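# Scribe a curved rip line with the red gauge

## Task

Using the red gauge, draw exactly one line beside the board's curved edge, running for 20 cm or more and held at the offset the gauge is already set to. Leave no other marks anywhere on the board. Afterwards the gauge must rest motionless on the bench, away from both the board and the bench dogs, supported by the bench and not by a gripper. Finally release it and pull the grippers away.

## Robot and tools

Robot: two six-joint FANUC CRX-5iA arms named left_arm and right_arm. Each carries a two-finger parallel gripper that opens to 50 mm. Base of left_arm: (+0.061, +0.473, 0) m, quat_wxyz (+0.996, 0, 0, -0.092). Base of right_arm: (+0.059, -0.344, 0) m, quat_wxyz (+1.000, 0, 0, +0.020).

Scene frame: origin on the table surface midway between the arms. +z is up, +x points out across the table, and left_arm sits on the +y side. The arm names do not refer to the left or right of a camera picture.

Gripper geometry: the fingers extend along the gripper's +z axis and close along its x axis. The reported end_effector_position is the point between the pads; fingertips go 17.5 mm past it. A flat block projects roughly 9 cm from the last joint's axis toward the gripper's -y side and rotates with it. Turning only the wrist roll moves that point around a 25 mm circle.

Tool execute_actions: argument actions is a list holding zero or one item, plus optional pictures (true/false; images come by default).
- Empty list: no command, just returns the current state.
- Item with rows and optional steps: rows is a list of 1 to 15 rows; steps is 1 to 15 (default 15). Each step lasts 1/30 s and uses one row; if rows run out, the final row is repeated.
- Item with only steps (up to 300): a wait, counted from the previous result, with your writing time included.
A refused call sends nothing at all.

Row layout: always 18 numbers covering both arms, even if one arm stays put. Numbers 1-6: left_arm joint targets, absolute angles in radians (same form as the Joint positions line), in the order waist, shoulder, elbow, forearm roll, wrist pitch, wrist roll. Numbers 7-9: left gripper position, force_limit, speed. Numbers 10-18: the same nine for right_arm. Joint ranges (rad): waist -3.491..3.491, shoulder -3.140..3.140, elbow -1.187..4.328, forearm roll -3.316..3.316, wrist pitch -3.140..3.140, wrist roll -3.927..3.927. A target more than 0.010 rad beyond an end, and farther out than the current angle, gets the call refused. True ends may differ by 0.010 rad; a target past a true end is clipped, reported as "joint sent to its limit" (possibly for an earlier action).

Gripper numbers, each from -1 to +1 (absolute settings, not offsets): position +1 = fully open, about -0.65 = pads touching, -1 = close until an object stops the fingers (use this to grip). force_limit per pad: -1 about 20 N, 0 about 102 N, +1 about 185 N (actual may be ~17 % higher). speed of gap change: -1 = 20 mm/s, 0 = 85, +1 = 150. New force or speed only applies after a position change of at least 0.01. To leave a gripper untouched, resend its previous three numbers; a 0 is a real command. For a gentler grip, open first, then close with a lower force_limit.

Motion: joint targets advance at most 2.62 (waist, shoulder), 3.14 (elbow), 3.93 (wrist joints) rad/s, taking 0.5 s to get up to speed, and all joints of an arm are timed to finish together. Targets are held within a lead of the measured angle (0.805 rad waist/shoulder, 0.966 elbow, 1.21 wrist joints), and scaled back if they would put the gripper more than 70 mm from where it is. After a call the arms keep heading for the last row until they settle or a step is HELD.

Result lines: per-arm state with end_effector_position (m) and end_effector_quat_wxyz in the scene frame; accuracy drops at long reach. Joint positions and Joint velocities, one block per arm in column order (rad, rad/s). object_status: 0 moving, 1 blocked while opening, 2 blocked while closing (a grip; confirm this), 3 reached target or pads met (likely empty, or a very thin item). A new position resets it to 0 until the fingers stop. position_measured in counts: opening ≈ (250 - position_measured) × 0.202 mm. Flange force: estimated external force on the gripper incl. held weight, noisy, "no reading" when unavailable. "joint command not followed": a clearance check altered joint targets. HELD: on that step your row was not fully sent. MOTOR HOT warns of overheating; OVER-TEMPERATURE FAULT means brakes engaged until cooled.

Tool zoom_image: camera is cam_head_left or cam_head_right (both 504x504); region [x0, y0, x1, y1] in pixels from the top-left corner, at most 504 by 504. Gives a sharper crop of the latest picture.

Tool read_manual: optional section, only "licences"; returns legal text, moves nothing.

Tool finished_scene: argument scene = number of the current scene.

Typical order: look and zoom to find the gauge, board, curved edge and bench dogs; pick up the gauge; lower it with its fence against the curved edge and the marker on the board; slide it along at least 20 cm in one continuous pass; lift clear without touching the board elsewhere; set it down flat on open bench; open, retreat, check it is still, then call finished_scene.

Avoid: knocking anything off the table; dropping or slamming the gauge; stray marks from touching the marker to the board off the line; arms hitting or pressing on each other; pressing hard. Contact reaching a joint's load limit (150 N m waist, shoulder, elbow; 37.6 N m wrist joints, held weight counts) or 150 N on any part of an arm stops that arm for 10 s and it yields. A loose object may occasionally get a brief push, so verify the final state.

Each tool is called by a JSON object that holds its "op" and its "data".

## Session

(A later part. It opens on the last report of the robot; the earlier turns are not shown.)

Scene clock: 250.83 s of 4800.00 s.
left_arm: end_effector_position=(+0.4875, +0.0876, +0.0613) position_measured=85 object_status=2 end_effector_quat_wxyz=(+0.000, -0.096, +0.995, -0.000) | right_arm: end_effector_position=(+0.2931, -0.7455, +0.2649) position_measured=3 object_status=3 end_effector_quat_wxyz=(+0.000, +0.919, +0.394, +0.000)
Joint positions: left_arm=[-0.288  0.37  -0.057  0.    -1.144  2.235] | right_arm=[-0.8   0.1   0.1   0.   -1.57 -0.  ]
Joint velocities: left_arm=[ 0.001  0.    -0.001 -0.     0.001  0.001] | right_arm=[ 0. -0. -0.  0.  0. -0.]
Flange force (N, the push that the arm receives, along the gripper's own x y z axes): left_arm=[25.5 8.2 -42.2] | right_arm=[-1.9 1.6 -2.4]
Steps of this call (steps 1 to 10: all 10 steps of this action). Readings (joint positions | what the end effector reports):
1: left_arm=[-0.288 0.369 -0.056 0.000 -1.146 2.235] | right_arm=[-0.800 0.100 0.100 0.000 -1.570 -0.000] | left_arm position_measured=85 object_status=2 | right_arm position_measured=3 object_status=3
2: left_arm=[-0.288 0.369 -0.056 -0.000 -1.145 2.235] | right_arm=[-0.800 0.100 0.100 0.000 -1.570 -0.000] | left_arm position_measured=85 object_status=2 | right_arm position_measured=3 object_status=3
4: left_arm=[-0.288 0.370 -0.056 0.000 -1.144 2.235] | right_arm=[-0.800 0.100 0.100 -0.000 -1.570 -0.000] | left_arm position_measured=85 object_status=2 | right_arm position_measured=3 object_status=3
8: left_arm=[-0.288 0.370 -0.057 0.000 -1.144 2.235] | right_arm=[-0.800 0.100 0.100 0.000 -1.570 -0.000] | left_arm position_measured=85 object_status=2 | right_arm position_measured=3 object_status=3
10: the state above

{"op": "execute_actions", "data": {"actions": [{"rows":[[-0.2876,0.3688,-0.0558,0,-1.1462,2.235,-1,-0.4,-0.5,-0.8,0.1,0.1,0,-1.57,0,1,-0.4,-0.5]],"steps":8}], "pictures": false}}

{"op": "execute_actions", "data": {"actions": [{"rows":[[-0.3066,0.3949,-0.0193,0,-1.1566,2.2313,-1,-0.4,-0.5,-0.8,0.1,0.1,0,-1.57,0,1,-0.4,-0.5]],"steps":12}], "pictures": false}}

{"op": "execute_actions", "data": {"actions": [{"rows":[[-0.3252,0.421,0.0172,0,-1.167,2.2273,-1,-0.4,-0.5,-0.8,0.1,0.1,0,-1.57,0,1,-0.4,-0.5]],"steps":12}]}}

{"op": "zoom_image", "data": {"camera": "cam_head_left", "region": [205,160,295,240]}}

Scene clock: 263.87 s of 4800.00 s.
left_arm: end_effector_position=(+0.4873, +0.0877, +0.0620) position_measured=85 object_status=2 end_effector_quat_wxyz=(-0.000, -0.096, +0.995, +0.000) | right_arm: end_effector_position=(+0.2931, -0.7455, +0.2649) position_measured=3 object_status=3 end_effector_quat_wxyz=(+0.000, +0.919, +0.394, +0.000)
Joint positions: left_arm=[-0.288  0.369 -0.056  0.    -1.146  2.235] | right_arm=[-0.8   0.1   0.1   0.   -1.57 -0.  ]
Joint velocities: left_arm=[-0.001 -0.001  0.001  0.001 -0.001  0.   ] | right_arm=[ 0.    -0.    -0.    -0.    -0.001 -0.001]
Flange force (N, the push that the arm receives, along the gripper's own x y z axes): left_arm=[11.0 0.4 -12.0] | right_arm=[-2.0 1.4 -2.0]
Steps of this call (steps 1 to 15: the robot went on to your last target; steps 16 to 90: nothing new was sent; then 9.77 s passed at rest; steps 91 to 98: all 8 steps of this action). Readings (joint positions | what the end effector reports):
91: left_arm=[-0.288 0.370 -0.057 -0.000 -1.144 2.235] | right_arm=[-0.800 0.100 0.100 0.000 -1.570 -0.000] | left_arm position_measured=85 object_status=2 | right_arm position_measured=3 object_status=3
92: left_arm=[-0.288 0.370 -0.057 -0.000 -1.145 2.235] | right_arm=[-0.800 0.100 0.100 -0.000 -1.570 -0.000] | left_arm position_measured=85 object_status=2 | right_arm position_measured=3 object_status=3
94: left_arm=[-0.288 0.370 -0.056 0.000 -1.146 2.235] | right_arm=[-0.800 0.100 0.100 0.000 -1.570 -0.000] | left_arm position_measured=85 object_status=2 | right_arm position_measured=3 object_status=3
98: the state above

Scene clock: 264.27 s of 4800.00 s.
left_arm: end_effector_position=(+0.4903, +0.0741, +0.0624) position_measured=85 object_status=2 end_effector_quat_wxyz=(+0.000, -0.085, +0.996, +0.000) | right_arm: end_effector_position=(+0.2931, -0.7455, +0.2649) position_measured=3 object_status=3 end_effector_quat_wxyz=(+0.000, +0.919, +0.394, +0.000)
Joint positions: left_arm=[-0.306  0.395 -0.019 -0.    -1.157  2.231] | right_arm=[-0.8   0.1   0.1   0.   -1.57 -0.  ]
Joint velocities: left_arm=[-0.001  0.001  0.003  0.    -0.001  0.001] | right_arm=[-0.    -0.     0.     0.     0.001  0.001]
Flange force (N, the push that the arm receives, along the gripper's own x y z axes): left_arm=[8.4 5.0 -10.3] | right_arm=[-3.3 3.2 -3.2]
Steps of this call (steps 1 to 12: all 12 steps of this action). Readings (joint positions | what the end effector reports):
1: left_arm=[-0.288 0.370 -0.055 -0.000 -1.146 2.235] | right_arm=[-0.800 0.100 0.100 0.000 -1.570 -0.000] | left_arm position_measured=85 object_status=2 | right_arm position_measured=3 object_status=3
2: left_arm=[-0.290 0.373 -0.050 -0.000 -1.149 2.235] | right_arm=[-0.800 0.100 0.100 0.000 -1.570 -0.000] | left_arm position_measured=85 object_status=2 | right_arm position_measured=3 object_status=3
4: left_arm=[-0.300 0.387 -0.031 -0.000 -1.153 2.233] | right_arm=[-0.800 0.100 0.100 0.000 -1.570 -0.000] | left_arm position_measured=85 object_status=2 | right_arm position_measured=3 object_status=3
8: left_arm=[-0.306 0.394 -0.020 -0.000 -1.156 2.231] | right_arm=[-0.800 0.100 0.100 0.000 -1.570 -0.000] | left_arm position_measured=85 object_status=2 | right_arm position_measured=3 object_status=3
12: the state above

Scene clock: 264.67 s of 4800.00 s.
left_arm: end_effector_position=(+0.4928, +0.0605, +0.0623) position_measured=85 object_status=2 end_effector_quat_wxyz=(+0.000, -0.074, +0.997, -0.000) | right_arm: end_effector_position=(+0.2931, -0.7455, +0.2649) position_measured=3 object_status=3 end_effector_quat_wxyz=(+0.000, +0.919, +0.394, +0.000)
Joint positions: left_arm=[-0.325  0.421  0.017 -0.    -1.167  2.227] | right_arm=[-0.8   0.1   0.1   0.   -1.57 -0.  ]
Joint velocities: left_arm=[-0.002  0.     0.003  0.    -0.001  0.001] | right_arm=[ 0.    -0.    -0.     0.    -0.    -0.001]
Flange force (N, the push that the arm receives, along the gripper's own x y z axes): left_arm=[9.6 11.8 -11.6] | right_arm=[-1.4 1.6 -2.5]
Steps of this call (steps 1 to 12: all 12 steps of this action). Readings (joint positions | what the end effector reports):
1: left_arm=[-0.307 0.395 -0.019 -0.000 -1.157 2.231] | right_arm=[-0.800 0.100 0.100 -0.000 -1.570 -0.000] | left_arm position_measured=85 object_status=2 | right_arm position_measured=3 object_status=3
2: left_arm=[-0.310 0.399 -0.013 -0.000 -1.159 2.231] | right_arm=[-0.800 0.100 0.100 0.000 -1.570 -0.000] | left_arm position_measured=85 object_status=2 | right_arm position_measured=3 object_status=3
4: left_arm=[-0.319 0.413 0.006 -0.000 -1.164 2.229] | right_arm=[-0.800 0.100 0.100 0.000 -1.570 -0.000] | left_arm position_measured=85 object_status=2 | right_arm position_measured=3 object_status=3
8: left_arm=[-0.325 0.420 0.016 -0.000 -1.167 2.227] | right_arm=[-0.800 0.100 0.100 0.000 -1.570 -0.000] | left_arm position_measured=85 object_status=2 | right_arm position_measured=3 object_status=3
12: the state above

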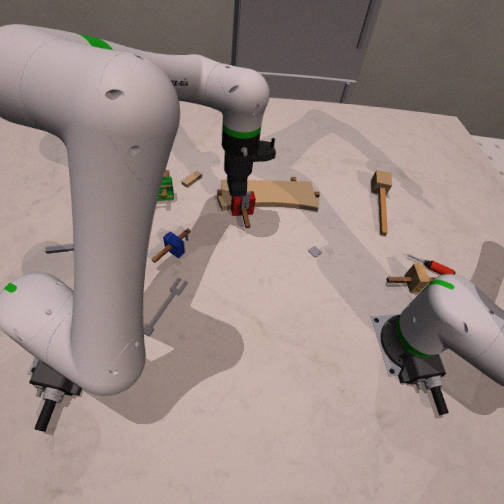

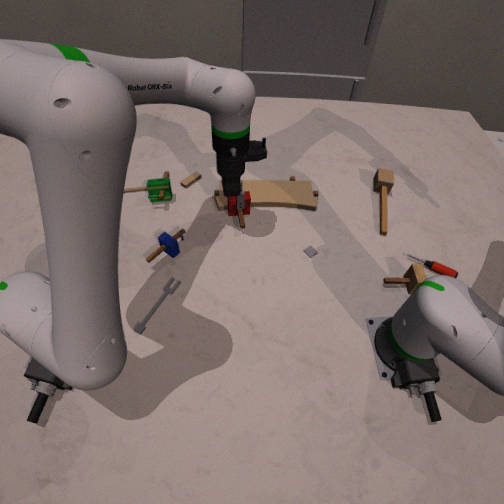

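Region (205, 160, 295, 240) of cam_head_left's 504x504 image, scaled by 5.600, with more detail than that image has.

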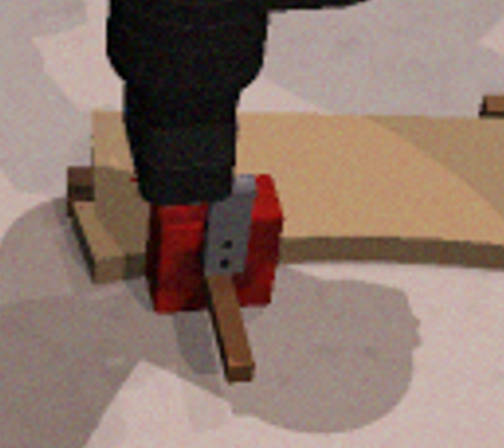

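{"op": "execute_actions", "data": {"actions": [{"rows":[[-0.343,0.447,0.0547,0,-1.1785,2.223,-1,-0.4,-0.5,-0.8,0.1,0.1,0,-1.57,0,1,-0.4,-0.5]],"steps":12}], "pictures": false}}

{"op": "execute_actions", "data": {"actions": [{"rows":[[-0.3608,0.4727,0.092,0,-1.1901,2.2184,-1,-0.4,-0.5,-0.8,0.1,0.1,0,-1.57,0,1,-0.4,-0.5]],"steps":12}], "pictures": false}}

{"op": "execute_actions", "data": {"actions": [{"rows":[[-0.3782,0.4983,0.1299,0,-1.2024,2.2135,-1,-0.4,-0.5,-0.8,0.1,0.1,0,-1.57,0,1,-0.4,-0.5]],"steps":12}], "pictures": false}}

{"op": "execute_actions", "data": {"actions": [{"rows":[[-0.3954,0.524,0.1683,0,-1.2151,2.2083,-1,-0.4,-0.5,-0.8,0.1,0.1,0,-1.57,0,1,-0.4,-0.5]],"steps":12}], "pictures": false}}

Scene clock: 277.70 s of 4800.00 s.
left_arm: end_effector_position=(+0.4952, +0.0470, +0.0623) position_measured=85 object_status=2 end_effector_quat_wxyz=(-0.000, -0.063, +0.998, -0.000) | right_arm: end_effector_position=(+0.2931, -0.7455, +0.2649) position_measured=3 object_status=3 end_effector_quat_wxyz=(+0.000, +0.919, +0.394, +0.000)
Joint positions: left_arm=[-0.343  0.447  0.055  0.    -1.178  2.223] | right_arm=[-0.8   0.1   0.1   0.   -1.57 -0.  ]
Joint velocities: left_arm=[-0.     0.002  0.003 -0.001 -0.    -0.002] | right_arm=[ 0.     0.     0.    -0.    -0.    -0.001]
Flange force (N, the push that the arm receives, along the gripper's own x y z axes): left_arm=[12.3 13.5 -12.8] | right_arm=[-3.9 2.4 -2.8]
Steps of this call (steps 1 to 15: the robot went on to your last target; steps 16 to 90: nothing new was sent; then 9.63 s passed at rest; steps 91 to 102: all 12 steps of this action). Readings (joint positions | what the end effector reports):
91: left_arm=[-0.326 0.422 0.018 0.000 -1.167 2.227] | right_arm=[-0.800 0.100 0.100 0.000 -1.570 -0.000] | left_arm position_measured=85 object_status=2 | right_arm position_measured=3 object_status=3
92: left_arm=[-0.328 0.425 0.024 0.000 -1.169 2.227] | right_arm=[-0.800 0.100 0.100 0.000 -1.570 -0.000] | left_arm position_measured=85 object_status=2 | right_arm position_measured=3 object_status=3
94: left_arm=[-0.337 0.439 0.043 0.000 -1.175 2.224] | right_arm=[-0.800 0.100 0.100 0.000 -1.570 -0.000] | left_arm position_measured=85 object_status=2 | right_arm position_measured=3 object_status=3
98: left_arm=[-0.342 0.446 0.054 0.000 -1.178 2.223] | right_arm=[-0.800 0.100 0.100 0.000 -1.570 -0.000] | left_arm position_measured=85 object_status=2 | right_arm position_measured=3 object_status=3
102: the state above

Scene clock: 278.10 s of 4800.00 s.
left_arm: end_effector_position=(+0.4972, +0.0335, +0.0623) position_measured=85 object_status=2 end_effector_quat_wxyz=(-0.000, -0.051, +0.999, -0.000) | right_arm: end_effector_position=(+0.2931, -0.7455, +0.2649) position_measured=3 object_status=3 end_effector_quat_wxyz=(+0.000, +0.919, +0.394, +0.000)
Joint positions: left_arm=[-0.361  0.473  0.092  0.    -1.19   2.218] | right_arm=[-0.8   0.1   0.1   0.   -1.57 -0.  ]
Joint velocities: left_arm=[-0.001  0.002  0.002  0.    -0.001 -0.   ] | right_arm=[-0.     0.     0.001 -0.    -0.002  0.002]
Flange force (N, the push that the arm receives, along the gripper's own x y z axes): left_arm=[17.6 18.1 -17.2] | right_arm=[-2.8 2.5 -3.1]
Steps of this call (steps 1 to 12: all 12 steps of this action). Readings (joint positions | what the end effector reports):
1: left_arm=[-0.343 0.447 0.055 0.000 -1.179 2.223] | right_arm=[-0.800 0.100 0.100 0.000 -1.570 -0.000] | left_arm position_measured=85 object_status=2 | right_arm position_measured=3 object_status=3
2: left_arm=[-0.346 0.451 0.061 0.000 -1.181 2.222] | right_arm=[-0.800 0.100 0.100 0.000 -1.570 -0.000] | left_arm position_measured=85 object_status=2 | right_arm position_measured=3 object_status=3
4: left_arm=[-0.355 0.464 0.080 0.000 -1.186 2.220] | right_arm=[-0.800 0.100 0.100 0.000 -1.570 -0.000] | left_arm position_measured=85 object_status=2 | right_arm position_measured=3 object_status=3
8: left_arm=[-0.360 0.472 0.091 0.000 -1.190 2.219] | right_arm=[-0.800 0.100 0.100 0.000 -1.570 -0.000] | left_arm position_measured=85 object_status=2 | right_arm position_measured=3 object_status=3
12: the state above

Scene clock: 278.50 s of 4800.00 s.
left_arm: end_effector_position=(+0.4988, +0.0200, +0.0623) position_measured=85 object_status=2 end_effector_quat_wxyz=(-0.000, -0.040, +0.999, -0.000) | right_arm: end_effector_position=(+0.2931, -0.7455, +0.2649) position_measured=3 object_status=3 end_effector_quat_wxyz=(+0.000, +0.919, +0.394, +0.000)
Joint positions: left_arm=[-0.378  0.498  0.13   0.    -1.202  2.214] | right_arm=[-0.8   0.1   0.1   0.   -1.57 -0.  ]
Joint velocities: left_arm=[-0.001  0.002  0.002  0.    -0.001 -0.002] | right_arm=[-0.    -0.    -0.    -0.    -0.001  0.   ]
Flange force (N, the push that the arm receives, along the gripper's own x y z axes): left_arm=[13.0 11.9 -17.7] | right_arm=[-3.2 3.0 -2.8]
Steps of this call (steps 1 to 12: all 12 steps of this action). Readings (joint positions | what the end effector reports):
1: left_arm=[-0.361 0.473 0.093 0.000 -1.190 2.218] | right_arm=[-0.800 0.100 0.100 0.000 -1.570 -0.000] | left_arm position_measured=85 object_status=2 | right_arm position_measured=3 object_status=3
2: left_arm=[-0.364 0.477 0.098 0.000 -1.192 2.218] | right_arm=[-0.800 0.100 0.100 0.000 -1.570 -0.000] | left_arm position_measured=85 object_status=2 | right_arm position_measured=3 object_status=3
4: left_arm=[-0.373 0.490 0.118 0.000 -1.198 2.215] | right_arm=[-0.800 0.100 0.100 -0.000 -1.570 -0.000] | left_arm position_measured=85 object_status=2 | right_arm position_measured=3 object_status=3
8: left_arm=[-0.378 0.498 0.129 0.000 -1.202 2.214] | right_arm=[-0.800 0.100 0.100 0.000 -1.570 -0.000] | left_arm position_measured=85 object_status=2 | right_arm position_measured=3 object_status=3
12: the state above

Scene clock: 278.90 s of 4800.00 s.
left_arm: end_effector_position=(+0.5001, +0.0064, +0.0622) position_measured=85 object_status=2 end_effector_quat_wxyz=(+0.000, -0.029, +1.000, +0.000) | right_arm: end_effector_position=(+0.2931, -0.7455, +0.2649) position_measured=3 object_status=3 end_effector_quat_wxyz=(+0.000, +0.919, +0.394, +0.000)
Joint positions: left_arm=[-0.395  0.524  0.168 -0.    -1.215  2.208] | right_arm=[-0.8   0.1   0.1   0.   -1.57 -0.  ]
Joint velocities: left_arm=[-0.002  0.001  0.002  0.    -0.001  0.002] | right_arm=[-0.001 -0.     0.     0.001  0.001 -0.   ]
Flange force (N, the push that the arm receives, along the gripper's own x y z axes): left_arm=[16.2 16.4 -20.5] | right_arm=[-3.1 2.0 -2.7]
Steps of this call (steps 1 to 12: all 12 steps of this action). Readings (joint positions | what the end effector reports):
1: left_arm=[-0.378 0.499 0.131 0.000 -1.203 2.213] | right_arm=[-0.800 0.100 0.100 0.000 -1.570 -0.000] | left_arm position_measured=85 object_status=2 | right_arm position_measured=3 object_status=3
2: left_arm=[-0.381 0.502 0.136 -0.000 -1.205 2.213] | right_arm=[-0.800 0.100 0.100 0.000 -1.570 -0.000] | left_arm position_measured=85 object_status=2 | right_arm position_measured=3 object_status=3
4: left_arm=[-0.390 0.516 0.156 -0.000 -1.211 2.210] | right_arm=[-0.800 0.100 0.100 0.000 -1.570 -0.000] | left_arm position_measured=85 object_status=2 | right_arm position_measured=3 object_status=3
8: left_arm=[-0.395 0.523 0.167 -0.000 -1.215 2.208] | right_arm=[-0.800 0.100 0.100 0.000 -1.570 -0.000] | left_arm position_measured=85 object_status=2 | right_arm position_measured=3 object_status=3
12: the state above

{"op": "execute_actions", "data": {"actions": [{"rows":[[-0.4122,0.5496,0.2075,0,-1.2287,2.2027,-1,-0.4,-0.5,-0.8,0.1,0.1,0,-1.57,0,1,-0.4,-0.5]],"steps":12}], "pictures": false}}

{"op": "execute_actions", "data": {"actions": [{"rows":[[-0.4288,0.5754,0.2473,0,-1.2427,2.1968,-1,-0.4,-0.5,-0.8,0.1,0.1,0,-1.57,0,1,-0.4,-0.5]],"steps":12}], "pictures": false}}

{"op": "execute_actions", "data": {"actions": [{"rows":[[-0.4451,0.6013,0.2879,0,-1.2574,2.1906,-1,-0.4,-0.5,-0.8,0.1,0.1,0,-1.57,0,1,-0.4,-0.5]],"steps":12}], "pictures": false}}

{"op": "execute_actions", "data": {"actions": [{"rows":[[-0.4613,0.6273,0.3292,0,-1.2727,2.1841,-1,-0.4,-0.5,-0.8,0.1,0.1,0,-1.57,0,1,-0.4,-0.5]],"steps":12}], "pictures": false}}

Scene clock: 295.10 s of 4800.00 s.
left_arm: end_effector_position=(+0.5012, -0.0071, +0.0624) position_measured=85 object_status=2 end_effector_quat_wxyz=(-0.000, -0.018, +1.000, -0.000) | right_arm: end_effector_position=(+0.2931, -0.7455, +0.2649) position_measured=3 object_status=3 end_effector_quat_wxyz=(+0.000, +0.919, +0.394, +0.000)
Joint positions: left_arm=[-0.412  0.549  0.207  0.    -1.229  2.203] | right_arm=[-0.8   0.1   0.1  -0.   -1.57  0.  ]
Joint velocities: left_arm=[-0.001  0.002  0.003 -0.    -0.001 -0.001] | right_arm=[-0.     0.    -0.    -0.    -0.001 -0.   ]
Flange force (N, the push that the arm receives, along the gripper's own x y z axes): left_arm=[16.3 15.0 -20.8] | right_arm=[-2.3 1.4 -2.8]
Steps of this call (steps 1 to 15: the robot went on to your last target; steps 16 to 90: nothing new was sent; then 12.80 s passed at rest; steps 91 to 102: all 12 steps of this action). Readings (joint positions | what the end effector reports):
91: left_arm=[-0.396 0.524 0.169 0.000 -1.215 2.208] | right_arm=[-0.800 0.100 0.100 0.000 -1.570 0.000] | left_arm position_measured=85 object_status=2 | right_arm position_measured=3 object_status=3
92: left_arm=[-0.398 0.528 0.175 0.000 -1.218 2.207] | right_arm=[-0.800 0.100 0.100 0.000 -1.570 0.000] | left_arm position_measured=85 object_status=2 | right_arm position_measured=3 object_status=3
94: left_arm=[-0.407 0.541 0.195 0.000 -1.224 2.205] | right_arm=[-0.800 0.100 0.100 -0.000 -1.570 0.000] | left_arm position_measured=85 object_status=2 | right_arm position_measured=3 object_status=3
98: left_arm=[-0.412 0.549 0.206 0.000 -1.228 2.203] | right_arm=[-0.800 0.100 0.100 0.000 -1.570 0.000] | left_arm position_measured=85 object_status=2 | right_arm position_measured=3 object_status=3
102: the state above

Scene clock: 295.50 s of 4800.00 s.
left_arm: end_effector_position=(+0.5020, -0.0206, +0.0624) position_measured=85 object_status=2 end_effector_quat_wxyz=(-0.000, -0.007, +1.000, -0.000) | right_arm: end_effector_position=(+0.2931, -0.7455, +0.2649) position_measured=3 object_status=3 end_effector_quat_wxyz=(+0.000, +0.919, +0.394, +0.000)
Joint positions: left_arm=[-0.429  0.575  0.247  0.    -1.243  2.197] | right_arm=[-0.8   0.1   0.1   0.   -1.57  0.  ]
Joint velocities: left_arm=[-0.     0.003  0.003  0.001 -0.001 -0.   ] | right_arm=[-0.001 -0.    -0.    -0.001 -0.    -0.   ]
Flange force (N, the push that the arm receives, along the gripper's own x y z axes): left_arm=[21.7 17.5 -22.2] | right_arm=[-1.6 3.1 -3.1]
Steps of this call (steps 1 to 12: all 12 steps of this action). Readings (joint positions | what the end effector reports):
1: left_arm=[-0.412 0.550 0.208 0.000 -1.229 2.203] | right_arm=[-0.800 0.100 0.100 -0.000 -1.570 0.000] | left_arm position_measured=85 object_status=2 | right_arm position_measured=3 object_status=3
2: left_arm=[-0.415 0.554 0.214 0.000 -1.231 2.202] | right_arm=[-0.800 0.100 0.100 0.000 -1.570 -0.000] | left_arm position_measured=85 object_status=2 | right_arm position_measured=3 object_status=3
4: left_arm=[-0.423 0.567 0.234 0.000 -1.238 2.199] | right_arm=[-0.800 0.100 0.100 0.000 -1.570 0.000] | left_arm position_measured=85 object_status=2 | right_arm position_measured=3 object_status=3
8: left_arm=[-0.428 0.575 0.246 0.000 -1.242 2.197] | right_arm=[-0.800 0.100 0.100 0.000 -1.570 0.000] | left_arm position_measured=85 object_status=2 | right_arm position_measured=3 object_status=3
12: the state above

Scene clock: 295.90 s of 4800.00 s.
left_arm: end_effector_position=(+0.5024, -0.0341, +0.0625) position_measured=85 object_status=2 end_effector_quat_wxyz=(-0.000, +0.005, +1.000, -0.000) | right_arm: end_effector_position=(+0.2931, -0.7455, +0.2649) position_measured=3 object_status=3 end_effector_quat_wxyz=(+0.000, +0.919, +0.394, +0.000)
Joint positions: left_arm=[-0.445  0.601  0.288  0.    -1.257  2.191] | right_arm=[-0.8   0.1   0.1   0.   -1.57  0.  ]
Joint velocities: left_arm=[ 0.     0.001  0.002 -0.    -0.001 -0.002] | right_arm=[-0.    -0.     0.     0.001  0.     0.001]
Flange force (N, the push that the arm receives, along the gripper's own x y z axes): left_arm=[26.0 19.1 -22.8] | right_arm=[-1.9 1.5 -2.6]
Steps of this call (steps 1 to 12: all 12 steps of this action). Readings (joint positions | what the end effector reports):
1: left_arm=[-0.429 0.576 0.248 0.000 -1.243 2.197] | right_arm=[-0.800 0.100 0.100 0.000 -1.570 0.000] | left_arm position_measured=85 object_status=2 | right_arm position_measured=3 object_status=3
2: left_arm=[-0.431 0.579 0.254 0.000 -1.245 2.196] | right_arm=[-0.800 0.100 0.100 0.000 -1.570 0.000] | left_arm position_measured=85 object_status=2 | right_arm position_measured=3 object_status=3
4: left_arm=[-0.440 0.593 0.274 0.000 -1.252 2.193] | right_arm=[-0.800 0.100 0.100 0.000 -1.570 0.000] | left_arm position_measured=85 object_status=2 | right_arm position_measured=3 object_status=3
8: left_arm=[-0.445 0.601 0.287 0.000 -1.257 2.191] | right_arm=[-0.800 0.100 0.100 0.000 -1.570 -0.000] | left_arm position_measured=85 object_status=2 | right_arm position_measured=3 object_status=3
12: the state above

Scene clock: 296.30 s of 4800.00 s.
left_arm: end_effector_position=(+0.5025, -0.0476, +0.0626) position_measured=85 object_status=2 end_effector_quat_wxyz=(-0.000, +0.016, +1.000, +0.000) | right_arm: end_effector_position=(+0.2931, -0.7455, +0.2649) position_measured=3 object_status=3 end_effector_quat_wxyz=(+0.000, +0.919, +0.394, +0.000)
Joint positions: left_arm=[-0.461  0.627  0.329  0.    -1.273  2.184] | right_arm=[-0.8   0.1   0.1   0.   -1.57  0.  ]
Joint velocities: left_arm=[ 0.     0.002  0.002  0.    -0.001 -0.003] | right_arm=[-0.001  0.     0.     0.001  0.001 -0.001]
Flange force (N, the push that the arm receives, along the gripper's own x y z axes): left_arm=[27.8 21.4 -22.9] | right_arm=[-2.3 1.5 -2.3]
Steps of this call (steps 1 to 12: all 12 steps of this action). Readings (joint positions | what the end effector reports):
1: left_arm=[-0.445 0.602 0.289 0.000 -1.258 2.191] | right_arm=[-0.800 0.100 0.100 -0.000 -1.570 -0.000] | left_arm position_measured=85 object_status=2 | right_arm position_measured=3 object_status=3
2: left_arm=[-0.447 0.605 0.294 0.000 -1.260 2.190] | right_arm=[-0.800 0.100 0.100 0.000 -1.570 -0.000] | left_arm position_measured=85 object_status=2 | right_arm position_measured=3 object_status=3
4: left_arm=[-0.456 0.618 0.315 0.000 -1.267 2.186] | right_arm=[-0.800 0.100 0.100 0.000 -1.570 0.000] | left_arm position_measured=85 object_status=2 | right_arm position_measured=3 object_status=3
8: left_arm=[-0.461 0.627 0.328 0.000 -1.272 2.184] | right_arm=[-0.800 0.100 0.100 0.000 -1.570 -0.000] | left_arm position_measured=85 object_status=2 | right_arm position_measured=3 object_status=3
12: the state above

{"op": "execute_actions", "data": {"actions": [{"rows":[[-0.4781,0.6519,0.3695,0,-1.2884,2.175,-1,-0.4,-0.5,-0.8,0.1,0.1,0,-1.57,0,1,-0.4,-0.5]],"steps":12}], "pictures": false}}

{"op": "execute_actions", "data": {"actions": [{"rows":[[-0.4942,0.6779,0.4116,0,-1.3045,2.167,-1,-0.4,-0.5,-0.8,0.1,0.1,0,-1.57,0,1,-0.4,-0.5]],"steps":12}], "pictures": false}}

{"op": "execute_actions", "data": {"actions": [{"rows":[[-0.51,0.7044,0.455,0,-1.3214,2.159,-1,-0.4,-0.5,-0.8,0.1,0.1,0,-1.57,0,1,-0.4,-0.5]],"steps":12}]}}

{"op": "zoom_image", "data": {"camera": "cam_head_right", "region": [205,160,335,250]}}

Scene clock: 309.60 s of 4800.00 s.
left_arm: end_effector_position=(+0.5015, -0.0611, +0.0631) position_measured=85 object_status=2 end_effector_quat_wxyz=(+0.000, +0.029, +1.000, +0.000) | right_arm: end_effector_position=(+0.2931, -0.7455, +0.2649) position_measured=3 object_status=3 end_effector_quat_wxyz=(+0.000, +0.919, +0.394, +0.000)
Joint positions: left_arm=[-0.478  0.652  0.369 -0.    -1.288  2.175] | right_arm=[-0.8   0.1   0.1   0.   -1.57  0.  ]
Joint velocities: left_arm=[-0.002  0.001  0.003 -0.001 -0.001 -0.001] | right_arm=[ 0. -0. -0. -0. -0. -0.]
Flange force (N, the push that the arm receives, along the gripper's own x y z axes): left_arm=[2.1 -0.8 -3.5] | right_arm=[-2.9 2.8 -2.6]
Steps of this call (steps 1 to 15: the robot went on to your last target; steps 16 to 90: nothing new was sent; then 9.90 s passed at rest; steps 91 to 102: all 12 steps of this action). Readings (joint positions | what the end effector reports):
91: left_arm=[-0.462 0.628 0.330 -0.000 -1.273 2.184] | right_arm=[-0.800 0.100 0.100 0.000 -1.570 0.000] | left_arm position_measured=85 object_status=2 | right_arm position_measured=3 object_status=3
92: left_arm=[-0.464 0.631 0.336 -0.000 -1.275 2.183] | right_arm=[-0.800 0.100 0.100 0.000 -1.570 0.000] | left_arm position_measured=85 object_status=2 | right_arm position_measured=3 object_status=3
94: left_arm=[-0.473 0.644 0.356 -0.000 -1.283 2.178] | right_arm=[-0.800 0.100 0.100 0.000 -1.570 0.000] | left_arm position_measured=85 object_status=2 | right_arm position_measured=3 object_status=3
98: left_arm=[-0.478 0.651 0.368 -0.000 -1.288 2.175] | right_arm=[-0.800 0.100 0.100 0.000 -1.570 0.000] | left_arm position_measured=85 object_status=2 | right_arm position_measured=3 object_status=3
102: the state above

Scene clock: 310.00 s of 4800.00 s.
left_arm: end_effector_position=(+0.5006, -0.0745, +0.0632) position_measured=85 object_status=2 end_effector_quat_wxyz=(+0.000, +0.041, +0.999, +0.000) | right_arm: end_effector_position=(+0.2931, -0.7455, +0.2649) position_measured=3 object_status=3 end_effector_quat_wxyz=(+0.000, +0.919, +0.394, +0.000)
Joint positions: left_arm=[-0.494  0.678  0.411 -0.    -1.304  2.167] | right_arm=[-0.8   0.1   0.1   0.   -1.57  0.  ]
Joint velocities: left_arm=[-0.     0.003  0.003  0.001 -0.001 -0.001] | right_arm=[-0.    -0.     0.    -0.001  0.    -0.   ]
Flange force (N, the push that the arm receives, along the gripper's own x y z axes): left_arm=[12.3 12.5 1.4] | right_arm=[-3.1 2.5 -2.9]
Steps of this call (steps 1 to 12: all 12 steps of this action). Readings (joint positions | what the end effector reports):
1: left_arm=[-0.478 0.652 0.370 -0.000 -1.289 2.175] | right_arm=[-0.800 0.100 0.100 0.000 -1.570 0.000] | left_arm position_measured=85 object_status=2 | right_arm position_measured=3 object_status=3
2: left_arm=[-0.480 0.656 0.376 -0.000 -1.291 2.174] | right_arm=[-0.800 0.100 0.100 0.000 -1.570 0.000] | left_arm position_measured=85 object_status=2 | right_arm position_measured=3 object_status=3
4: left_arm=[-0.489 0.669 0.397 -0.000 -1.299 2.170] | right_arm=[-0.800 0.100 0.100 0.000 -1.570 0.000] | left_arm position_measured=85 object_status=2 | right_arm position_measured=3 object_status=3
8: left_arm=[-0.494 0.677 0.410 -0.000 -1.304 2.167] | right_arm=[-0.800 0.100 0.100 0.000 -1.570 0.000] | left_arm position_measured=85 object_status=2 | right_arm position_measured=3 object_status=3
12: the state above

Scene clock: 310.40 s of 4800.00 s.
left_arm: end_effector_position=(+0.4995, -0.0879, +0.0633) position_measured=85 object_status=2 end_effector_quat_wxyz=(+0.000, +0.053, +0.999, +0.000) | right_arm: end_effector_position=(+0.2931, -0.7455, +0.2649) position_measured=3 object_status=3 end_effector_quat_wxyz=(+0.000, +0.919, +0.394, +0.000)
Joint positions: left_arm=[-0.51   0.704  0.455 -0.    -1.321  2.159] | right_arm=[-0.8   0.1   0.1   0.   -1.57  0.  ]
Joint velocities: left_arm=[-0.002  0.001  0.003  0.001 -0.001  0.001] | right_arm=[-0.     0.     0.     0.    -0.    -0.002]
Flange force (N, the push that the arm receives, along the gripper's own x y z axes): left_arm=[3.3 2.5 -1.3] | right_arm=[-3.6 3.1 -3.0]
Steps of this call (steps 1 to 12: all 12 steps of this action). Readings (joint positions | what the end effector reports):
1: left_arm=[-0.494 0.678 0.412 -0.000 -1.305 2.167] | right_arm=[-0.800 0.100 0.100 0.000 -1.570 -0.000] | left_arm position_measured=85 object_status=2 | right_arm position_measured=3 object_status=3
2: left_arm=[-0.496 0.682 0.418 -0.000 -1.307 2.166] | right_arm=[-0.800 0.100 0.100 0.000 -1.570 -0.000] | left_arm position_measured=85 object_status=2 | right_arm position_measured=3 object_status=3
4: left_arm=[-0.505 0.695 0.440 -0.000 -1.315 2.162] | right_arm=[-0.800 0.100 0.100 0.000 -1.570 0.000] | left_arm position_measured=85 object_status=2 | right_arm position_measured=3 object_status=3
8: left_arm=[-0.510 0.704 0.454 -0.000 -1.321 2.159] | right_arm=[-0.800 0.100 0.100 0.000 -1.570 -0.000] | left_arm position_measured=85 object_status=2 | right_arm position_measured=3 object_status=3
12: the state above

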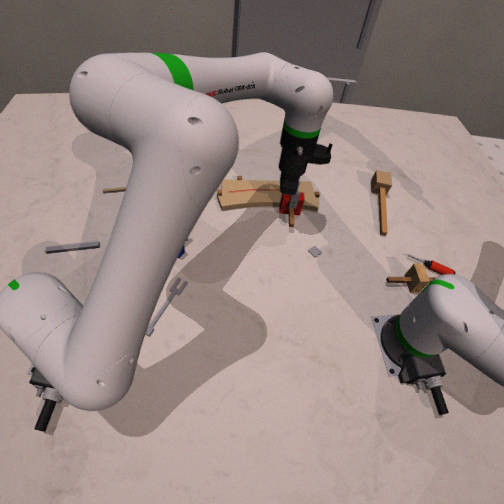

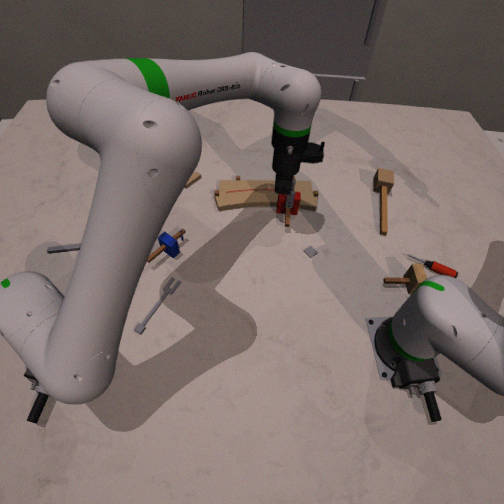

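Region (205, 160, 335, 250) of cam_head_right's 504x504 image, scaled by 3.877, with more detail than that image has; it fills the top 349 rows of this view, and the rest is white.

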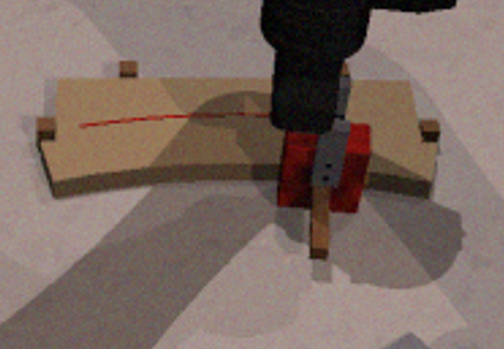

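{"op": "execute_actions", "data": {"actions": [{"rows":[[-0.5096,0.7055,0.4552,0,-1.3205,2.159,-1,-0.4,-0.5,-0.8,0.1,0.1,0,-1.57,0,1,-0.4,-0.5]],"steps":10}], "pictures": false}}

{"op": "execute_actions", "data": {"actions": [{"rows":[[-0.4938,0.679,0.4118,0,-1.3036,2.167,-1,-0.4,-0.5,-0.8,0.1,0.1,0,-1.57,0,1,-0.4,-0.5]],"steps":12}], "pictures": false}}

{"op": "execute_actions", "data": {"actions": [{"rows":[[-0.4777,0.653,0.3697,0,-1.2875,2.175,-1,-0.4,-0.5,-0.8,0.1,0.1,0,-1.57,0,1,-0.4,-0.5]],"steps":12}], "pictures": false}}

{"op": "execute_actions", "data": {"actions": [{"rows":[[-0.4617,0.6268,0.328,0,-1.272,2.183,-1,-0.4,-0.5,-0.8,0.1,0.1,0,-1.57,0,1,-0.4,-0.5]],"steps":12}], "pictures": false}}

{"op": "execute_actions", "data": {"actions": [{"rows":[[-0.4777,0.653,0.3697,0,-1.2875,2.175,-1,-0.4,-0.5,-0.8,0.1,0.1,0,-1.57,0,1,-0.4,-0.5]],"steps":12}], "pictures": false}}

{"op": "execute_actions", "data": {"actions": [{"rows":[[-0.4938,0.679,0.4118,0,-1.3036,2.167,-1,-0.4,-0.5,-0.8,0.1,0.1,0,-1.57,0,1,-0.4,-0.5]],"steps":12}], "pictures": false}}

{"op": "execute_actions", "data": {"actions": [{"rows":[[-0.5096,0.7055,0.4552,0,-1.3205,2.159,-1,-0.4,-0.5,-0.8,0.1,0.1,0,-1.57,0,1,-0.4,-0.5]],"steps":12}], "pictures": false}}

Scene clock: 332.13 s of 4800.00 s.
left_arm: end_effector_position=(+0.4998, -0.0881, +0.0627) position_measured=85 object_status=2 end_effector_quat_wxyz=(+0.000, +0.053, +0.999, -0.000) | right_arm: end_effector_position=(+0.2931, -0.7455, +0.2649) position_measured=3 object_status=3 end_effector_quat_wxyz=(+0.000, +0.919, +0.394, +0.000)
Joint positions: left_arm=[-0.51   0.705  0.455  0.    -1.321  2.159] | right_arm=[-0.8   0.1   0.1   0.   -1.57  0.  ]
Joint velocities: left_arm=[ 0.001  0.001  0.001 -0.001  0.001 -0.   ] | right_arm=[ 0. -0.  0.  0. -0.  0.]
Flange force (N, the push that the arm receives, along the gripper's own x y z axes): left_arm=[15.2 8.2 -15.8] | right_arm=[-2.8 3.6 -3.1]
Steps of this call (steps 1 to 15: the robot went on to your last target; steps 16 to 90: nothing new was sent; then 18.40 s passed at rest; steps 91 to 100: all 10 steps of this action). Readings (joint positions | what the end effector reports):
91: left_arm=[-0.510 0.704 0.455 0.000 -1.321 2.159] | right_arm=[-0.800 0.100 0.100 0.000 -1.570 0.000] | left_arm position_measured=85 object_status=2 | right_arm position_measured=3 object_status=3
92: left_arm=[-0.510 0.705 0.455 0.000 -1.321 2.159] | right_arm=[-0.800 0.100 0.100 0.000 -1.570 -0.000] | left_arm position_measured=85 object_status=2 | right_arm position_measured=3 object_status=3
94: left_arm=[-0.510 0.705 0.455 0.000 -1.321 2.159] | right_arm=[-0.800 0.100 0.100 0.000 -1.570 0.000] | left_arm position_measured=85 object_status=2 | right_arm position_measured=3 object_status=3
98: left_arm=[-0.510 0.705 0.455 0.000 -1.321 2.159] | right_arm=[-0.800 0.100 0.100 0.000 -1.570 0.000] | left_arm position_measured=85 object_status=2 | right_arm position_measured=3 object_status=3
100: the state above

Scene clock: 332.53 s of 4800.00 s.
left_arm: end_effector_position=(+0.5009, -0.0747, +0.0625) position_measured=85 object_status=2 end_effector_quat_wxyz=(-0.000, +0.041, +0.999, -0.000) | right_arm: end_effector_position=(+0.2931, -0.7455, +0.2649) position_measured=3 object_status=3 end_effector_quat_wxyz=(+0.000, +0.919, +0.394, +0.000)
Joint positions: left_arm=[-0.494  0.679  0.412  0.    -1.304  2.167] | right_arm=[-0.8   0.1   0.1  -0.   -1.57  0.  ]
Joint velocities: left_arm=[ 0.001 -0.002 -0.004 -0.002  0.001  0.   ] | right_arm=[ 0.     0.     0.    -0.     0.     0.001]
Flange force (N, the push that the arm receives, along the gripper's own x y z axes): left_arm=[15.2 -7.2 -11.8] | right_arm=[-1.9 1.4 -2.5]
Steps of this call (steps 1 to 12: all 12 steps of this action). Readings (joint positions | what the end effector reports):
1: left_arm=[-0.510 0.705 0.455 0.000 -1.320 2.159] | right_arm=[-0.800 0.100 0.100 0.000 -1.570 0.000] | left_arm position_measured=85 object_status=2 | right_arm position_measured=3 object_status=3
2: left_arm=[-0.508 0.702 0.449 0.000 -1.318 2.159] | right_arm=[-0.800 0.100 0.100 0.000 -1.570 -0.000] | left_arm position_measured=85 object_status=2 | right_arm position_measured=3 object_status=3
4: left_arm=[-0.499 0.689 0.427 0.000 -1.310 2.164] | right_arm=[-0.800 0.100 0.100 0.000 -1.570 0.000] | left_arm position_measured=85 object_status=2 | right_arm position_measured=3 object_status=3
8: left_arm=[-0.494 0.680 0.413 0.000 -1.304 2.167] | right_arm=[-0.800 0.100 0.100 0.000 -1.570 0.000] | left_arm position_measured=85 object_status=2 | right_arm position_measured=3 object_status=3
12: the state above

Scene clock: 332.93 s of 4800.00 s.
left_arm: end_effector_position=(+0.5018, -0.0612, +0.0625) position_measured=85 object_status=2 end_effector_quat_wxyz=(+0.000, +0.029, +1.000, -0.000) | right_arm: end_effector_position=(+0.2931, -0.7455, +0.2649) position_measured=3 object_status=3 end_effector_quat_wxyz=(+0.000, +0.919, +0.394, +0.000)
Joint positions: left_arm=[-0.478  0.653  0.37   0.    -1.288  2.175] | right_arm=[-0.8   0.1   0.1   0.   -1.57 -0.  ]
Joint velocities: left_arm=[-0.    -0.003 -0.002 -0.     0.001  0.   ] | right_arm=[ 0.     0.     0.    -0.001  0.001 -0.001]
Flange force (N, the push that the arm receives, along the gripper's own x y z axes): left_arm=[21.7 -12.4 -12.2] | right_arm=[-2.2 1.8 -2.7]
Steps of this call (steps 1 to 12: all 12 steps of this action). Readings (joint positions | what the end effector reports):
1: left_arm=[-0.494 0.679 0.411 0.000 -1.303 2.167] | right_arm=[-0.800 0.100 0.100 0.000 -1.570 0.000] | left_arm position_measured=85 object_status=2 | right_arm position_measured=3 object_status=3
2: left_arm=[-0.492 0.675 0.405 0.000 -1.301 2.168] | right_arm=[-0.800 0.100 0.100 0.000 -1.570 0.000] | left_arm position_measured=85 object_status=2 | right_arm position_measured=3 object_status=3
4: left_arm=[-0.483 0.662 0.384 0.000 -1.293 2.172] | right_arm=[-0.800 0.100 0.100 0.000 -1.570 -0.000] | left_arm position_measured=85 object_status=2 | right_arm position_measured=3 object_status=3
8: left_arm=[-0.478 0.654 0.371 0.000 -1.288 2.175] | right_arm=[-0.800 0.100 0.100 0.000 -1.570 0.000] | left_arm position_measured=85 object_status=2 | right_arm position_measured=3 object_status=3
12: the state above

Scene clock: 333.33 s of 4800.00 s.
left_arm: end_effector_position=(+0.5021, -0.0478, +0.0625) position_measured=85 object_status=2 end_effector_quat_wxyz=(+0.000, +0.017, +1.000, +0.000) | right_arm: end_effector_position=(+0.2931, -0.7455, +0.2649) position_measured=3 object_status=3 end_effector_quat_wxyz=(+0.000, +0.919, +0.394, +0.000)
Joint positions: left_arm=[-0.462  0.627  0.328 -0.    -1.272  2.183] | right_arm=[-0.8   0.1   0.1  -0.   -1.57  0.  ]
Joint velocities: left_arm=[ 0.002 -0.002 -0.004  0.001  0.001  0.001] | right_arm=[-0.     0.    -0.    -0.     0.     0.001]
Flange force (N, the push that the arm receives, along the gripper's own x y z axes): left_arm=[18.8 -6.9 -11.0] | right_arm=[-1.5 2.2 -3.1]
Steps of this call (steps 1 to 12: all 12 steps of this action). Readings (joint positions | what the end effector reports):
1: left_arm=[-0.477 0.653 0.369 0.000 -1.287 2.175] | right_arm=[-0.800 0.100 0.100 0.000 -1.570 0.000] | left_arm position_measured=85 object_status=2 | right_arm position_measured=3 object_status=3
2: left_arm=[-0.475 0.649 0.363 0.000 -1.285 2.176] | right_arm=[-0.800 0.100 0.100 0.000 -1.570 -0.000] | left_arm position_measured=85 object_status=2 | right_arm position_measured=3 object_status=3
4: left_arm=[-0.467 0.636 0.342 -0.000 -1.277 2.180] | right_arm=[-0.800 0.100 0.100 0.000 -1.570 -0.000] | left_arm position_measured=85 object_status=2 | right_arm position_measured=3 object_status=3
8: left_arm=[-0.462 0.628 0.329 -0.000 -1.272 2.183] | right_arm=[-0.800 0.100 0.100 0.000 -1.570 0.000] | left_arm position_measured=85 object_status=2 | right_arm position_measured=3 object_status=3
12: the state above

Scene clock: 333.73 s of 4800.00 s.
left_arm: end_effector_position=(+0.5019, -0.0611, +0.0625) position_measured=85 object_status=2 end_effector_quat_wxyz=(+0.000, +0.029, +1.000, -0.000) | right_arm: end_effector_position=(+0.2931, -0.7455, +0.2649) position_measured=3 object_status=3 end_effector_quat_wxyz=(+0.000, +0.919, +0.394, +0.000)
Joint positions: left_arm=[-0.478  0.653  0.37  -0.    -1.287  2.175] | right_arm=[-0.8   0.1   0.1  -0.   -1.57 -0.  ]
Joint velocities: left_arm=[-0.003  0.002  0.002  0.    -0.001  0.001] | right_arm=[ 0.     0.    -0.    -0.     0.     0.001]
Flange force (N, the push that the arm receives, along the gripper's own x y z axes): left_arm=[26.3 20.8 -21.6] | right_arm=[-3.1 2.2 -2.6]
Steps of this call (steps 1 to 12: all 12 steps of this action). Readings (joint positions | what the end effector reports):
1: left_arm=[-0.462 0.627 0.328 -0.000 -1.272 2.183] | right_arm=[-0.800 0.100 0.100 0.000 -1.570 0.000] | left_arm position_measured=85 object_status=2 | right_arm position_measured=3 object_status=3
2: left_arm=[-0.463 0.630 0.333 -0.000 -1.274 2.183] | right_arm=[-0.800 0.100 0.100 0.000 -1.570 0.000] | left_arm position_measured=85 object_status=2 | right_arm position_measured=3 object_status=3
4: left_arm=[-0.471 0.643 0.354 -0.001 -1.282 2.178] | right_arm=[-0.800 0.100 0.100 0.000 -1.570 0.000] | left_arm position_measured=85 object_status=2 | right_arm position_measured=3 object_status=3
8: left_arm=[-0.477 0.652 0.368 -0.000 -1.287 2.175] | right_arm=[-0.800 0.100 0.100 0.000 -1.570 0.000] | left_arm position_measured=85 object_status=2 | right_arm position_measured=3 object_status=3
12: the state above

Scene clock: 334.13 s of 4800.00 s.
left_arm: end_effector_position=(+0.5010, -0.0746, +0.0625) position_measured=85 object_status=2 end_effector_quat_wxyz=(-0.000, +0.041, +0.999, -0.000) | right_arm: end_effector_position=(+0.2931, -0.7455, +0.2649) position_measured=3 object_status=3 end_effector_quat_wxyz=(+0.000, +0.919, +0.394, +0.000)
Joint positions: left_arm=[-0.494  0.679  0.412  0.    -1.304  2.167] | right_arm=[-0.8   0.1   0.1   0.   -1.57  0.  ]
Joint velocities: left_arm=[-0.002  0.003  0.002  0.001 -0.001  0.001] | right_arm=[-0.     0.001  0.001  0.    -0.002  0.001]
Flange force (N, the push that the arm receives, along the gripper's own x y z axes): left_arm=[20.3 16.5 -23.2] | right_arm=[-2.7 2.4 -2.6]
Steps of this call (steps 1 to 12: all 12 steps of this action). Readings (joint positions | what the end effector reports):
1: left_arm=[-0.478 0.653 0.370 -0.000 -1.288 2.175] | right_arm=[-0.800 0.100 0.100 0.000 -1.570 -0.000] | left_arm position_measured=85 object_status=2 | right_arm position_measured=3 object_status=3
2: left_arm=[-0.480 0.657 0.376 -0.000 -1.290 2.174] | right_arm=[-0.800 0.100 0.100 0.000 -1.570 0.000] | left_arm position_measured=85 object_status=2 | right_arm position_measured=3 object_status=3
4: left_arm=[-0.488 0.670 0.397 0.000 -1.298 2.170] | right_arm=[-0.800 0.100 0.100 0.000 -1.570 0.000] | left_arm position_measured=85 object_status=2 | right_arm position_measured=3 object_status=3
8: left_arm=[-0.493 0.678 0.411 0.000 -1.303 2.167] | right_arm=[-0.800 0.100 0.100 0.000 -1.570 0.000] | left_arm position_measured=85 object_status=2 | right_arm position_measured=3 object_status=3
12: the state above

Scene clock: 334.53 s of 4800.00 s.
left_arm: end_effector_position=(+0.4999, -0.0879, +0.0626) position_measured=85 object_status=2 end_effector_quat_wxyz=(-0.000, +0.053, +0.999, -0.000) | right_arm: end_effector_position=(+0.2931, -0.7455, +0.2649) position_measured=3 object_status=3 end_effector_quat_wxyz=(+0.000, +0.919, +0.394, +0.000)
Joint positions: left_arm=[-0.51   0.705  0.455  0.    -1.32   2.159] | right_arm=[-0.8   0.1   0.1   0.   -1.57  0.  ]
Joint velocities: left_arm=[-0.    -0.     0.003 -0.001 -0.001 -0.001] | right_arm=[ 0.    -0.    -0.     0.001  0.001  0.001]
Flange force (N, the push that the arm receives, along the gripper's own x y z axes): left_arm=[12.6 10.3 -21.0] | right_arm=[-3.6 3.8 -3.2]
Steps of this call (steps 1 to 12: all 12 steps of this action). Readings (joint positions | what the end effector reports):
1: left_arm=[-0.494 0.679 0.412 0.000 -1.304 2.167] | right_arm=[-0.800 0.100 0.100 0.000 -1.570 0.000] | left_arm position_measured=85 object_status=2 | right_arm position_measured=3 object_status=3
2: left_arm=[-0.496 0.683 0.418 0.000 -1.306 2.166] | right_arm=[-0.800 0.100 0.100 0.000 -1.570 0.000] | left_arm position_measured=85 object_status=2 | right_arm position_measured=3 object_status=3
4: left_arm=[-0.504 0.696 0.440 0.000 -1.314 2.162] | right_arm=[-0.800 0.100 0.100 0.000 -1.570 0.000] | left_arm position_measured=85 object_status=2 | right_arm position_measured=3 object_status=3
8: left_arm=[-0.509 0.705 0.454 0.000 -1.320 2.159] | right_arm=[-0.800 0.100 0.100 0.000 -1.570 0.000] | left_arm position_measured=85 object_status=2 | right_arm position_measured=3 object_status=3
12: the state above

{"op": "execute_actions", "data": {"actions": [{"rows":[[-0.5251,0.7326,0.5,0,-1.3382,2.151,-1,-0.4,-0.5,-0.8,0.1,0.1,0,-1.57,0,1,-0.4,-0.5]],"steps":14}], "pictures": false}}

{"op": "execute_actions", "data": {"actions": [{"rows":[[-0.5404,0.7602,0.5461,0,-1.3567,2.143,-1,-0.4,-0.5,-0.8,0.1,0.1,0,-1.57,0,1,-0.4,-0.5]],"steps":14}], "pictures": false}}

Scene clock: 374.30 s of 4800.00 s.
left_arm: end_effector_position=(+0.4987, -0.1013, +0.0627) position_measured=85 object_status=2 end_effector_quat_wxyz=(+0.000, +0.065, +0.998, +0.000) | right_arm: end_effector_position=(+0.2931, -0.7455, +0.2649) position_measured=3 object_status=3 end_effector_quat_wxyz=(+0.000, +0.919, +0.394, +0.000)
Joint positions: left_arm=[-0.525  0.733  0.5   -0.    -1.338  2.151] | right_arm=[-0.8   0.1   0.1  -0.   -1.57  0.  ]
Joint velocities: left_arm=[-0.001 -0.002  0.001  0.    -0.    -0.001] | right_arm=[ 0.    -0.    -0.    -0.     0.001 -0.   ]
Flange force (N, the push that the arm receives, along the gripper's own x y z axes): left_arm=[25.0 18.6 -22.2] | right_arm=[-2.0 1.5 -2.5]
Steps of this call (steps 1 to 15: the robot went on to your last target; steps 16 to 90: nothing new was sent; then 36.30 s passed at rest; steps 91 to 104: all 14 steps of this action). Readings (joint positions | what the end effector reports):
91: left_arm=[-0.510 0.706 0.456 -0.000 -1.321 2.159] | right_arm=[-0.800 0.100 0.100 0.000 -1.570 0.000] | left_arm position_measured=85 object_status=2 | right_arm position_measured=3 object_status=3
92: left_arm=[-0.512 0.709 0.462 -0.000 -1.323 2.158] | right_arm=[-0.800 0.100 0.100 0.000 -1.570 0.000] | left_arm position_measured=85 object_status=2 | right_arm position_measured=3 object_status=3
94: left_arm=[-0.520 0.723 0.484 -0.000 -1.332 2.154] | right_arm=[-0.800 0.100 0.100 0.000 -1.570 0.000] | left_arm position_measured=85 object_status=2 | right_arm position_measured=3 object_status=3
98: left_arm=[-0.525 0.732 0.499 -0.000 -1.338 2.151] | right_arm=[-0.800 0.100 0.100 0.000 -1.570 0.000] | left_arm position_measured=85 object_status=2 | right_arm position_measured=3 object_status=3
104: the state above

Scene clock: 374.77 s of 4800.00 s.
left_arm: end_effector_position=(+0.4972, -0.1146, +0.0628) position_measured=85 object_status=2 end_effector_quat_wxyz=(-0.000, +0.076, +0.997, +0.000) | right_arm: end_effector_position=(+0.2931, -0.7455, +0.2649) position_measured=3 object_status=3 end_effector_quat_wxyz=(+0.000, +0.919, +0.394, +0.000)
Joint positions: left_arm=[-0.54   0.76   0.546 -0.    -1.357  2.143] | right_arm=[-0.8   0.1   0.1   0.   -1.57  0.  ]
Joint velocities: left_arm=[-0.001  0.     0.001  0.    -0.     0.001] | right_arm=[ 0.     0.     0.001 -0.     0.001  0.002]
Flange force (N, the push that the arm receives, along the gripper's own x y z axes): left_arm=[33.6 26.3 -21.1] | right_arm=[-2.4 2.9 -3.2]
Steps of this call (steps 1 to 14: all 14 steps of this action). Readings (joint positions | what the end effector reports):
1: left_arm=[-0.525 0.733 0.501 -0.000 -1.339 2.151] | right_arm=[-0.800 0.100 0.100 -0.000 -1.570 0.000] | left_arm position_measured=85 object_status=2 | right_arm position_measured=3 object_status=3
2: left_arm=[-0.527 0.736 0.506 -0.000 -1.341 2.150] | right_arm=[-0.800 0.100 0.100 0.000 -1.570 0.000] | left_arm position_measured=85 object_status=2 | right_arm position_measured=3 object_status=3
4: left_arm=[-0.535 0.750 0.529 -0.000 -1.350 2.146] | right_arm=[-0.800 0.100 0.100 -0.000 -1.570 0.000] | left_arm position_measured=85 object_status=2 | right_arm position_measured=3 object_status=3
8: left_arm=[-0.540 0.759 0.545 -0.000 -1.356 2.143] | right_arm=[-0.800 0.100 0.100 0.000 -1.570 -0.000] | left_arm position_measured=85 object_status=2 | right_arm position_measured=3 object_status=3
14: the state above

{"op": "execute_actions", "data": {"actions": [{"rows":[[-0.5567,0.7865,0.5903,0,-1.3746,2.136,-1,-0.4,-0.5,-0.8,0.1,0.1,0,-1.57,0,1,-0.4,-0.5]],"steps":14}]}}

{"op": "zoom_image", "data": {"camera": "cam_head_right", "region": [205,160,345,250]}}

Scene clock: 381.10 s of 4800.00 s.
left_arm: end_effector_position=(+0.4943, -0.1279, +0.0628) position_measured=85 object_status=2 end_effector_quat_wxyz=(+0.000, +0.088, +0.996, -0.000) | right_arm: end_effector_position=(+0.2931, -0.7455, +0.2649) position_measured=3 object_status=3 end_effector_quat_wxyz=(+0.000, +0.919, +0.394, +0.000)
Joint positions: left_arm=[-0.557  0.786  0.59   0.    -1.375  2.136] | right_arm=[-0.8   0.1   0.1   0.   -1.57  0.  ]
Joint velocities: left_arm=[ 0.    -0.     0.001  0.    -0.001  0.002] | right_arm=[-0.     0.     0.     0.001 -0.001 -0.   ]
Flange force (N, the push that the arm receives, along the gripper's own x y z axes): left_arm=[2.9 7.4 -11.3] | right_arm=[-2.8 2.5 -2.6]
Steps of this call (steps 1 to 15: the robot went on to your last target; steps 16 to 90: nothing new was sent; then 2.87 s passed at rest; steps 91 to 104: all 14 steps of this action). Readings (joint positions | what the end effector reports):
91: left_arm=[-0.541 0.761 0.547 0.000 -1.357 2.143] | right_arm=[-0.800 0.100 0.100 0.000 -1.570 0.000] | left_arm position_measured=85 object_status=2 | right_arm position_measured=3 object_status=3
92: left_arm=[-0.543 0.764 0.553 0.000 -1.359 2.142] | right_arm=[-0.800 0.100 0.100 0.000 -1.570 0.000] | left_arm position_measured=85 object_status=2 | right_arm position_measured=3 object_status=3
94: left_arm=[-0.551 0.777 0.575 0.000 -1.368 2.138] | right_arm=[-0.800 0.100 0.100 0.000 -1.570 0.000] | left_arm position_measured=85 object_status=2 | right_arm position_measured=3 object_status=3
98: left_arm=[-0.556 0.786 0.589 0.000 -1.374 2.136] | right_arm=[-0.800 0.100 0.100 0.000 -1.570 0.000] | left_arm position_measured=85 object_status=2 | right_arm position_measured=3 object_status=3
104: the state above

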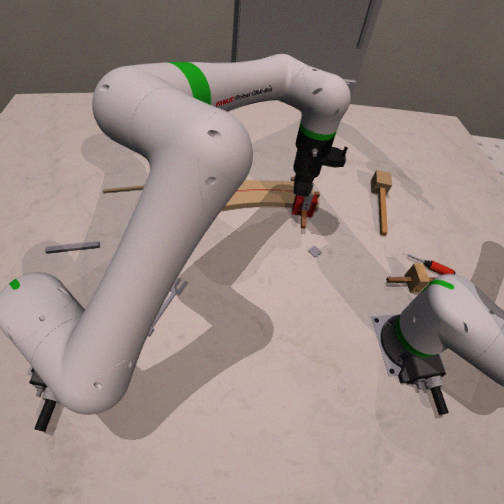

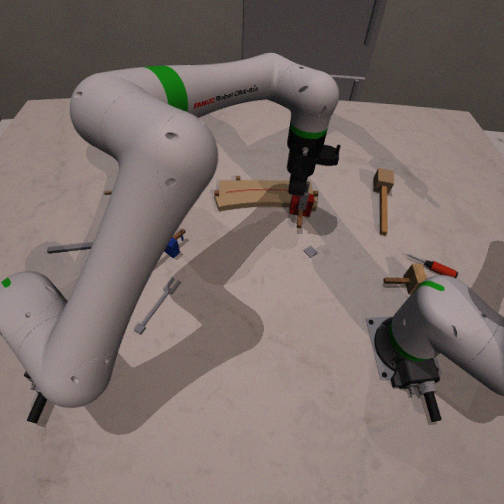

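Region (205, 160, 345, 250) of cam_head_right's 504x504 image, scaled by 3.600, with more detail than that image has; it fills the top 324 rows of this view, and the rest is white.

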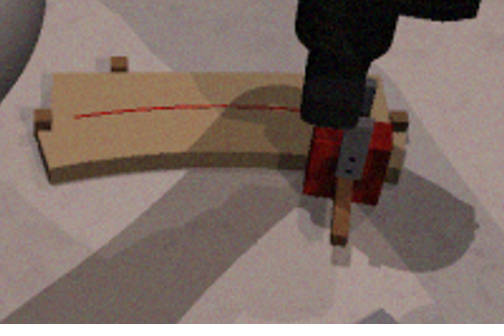

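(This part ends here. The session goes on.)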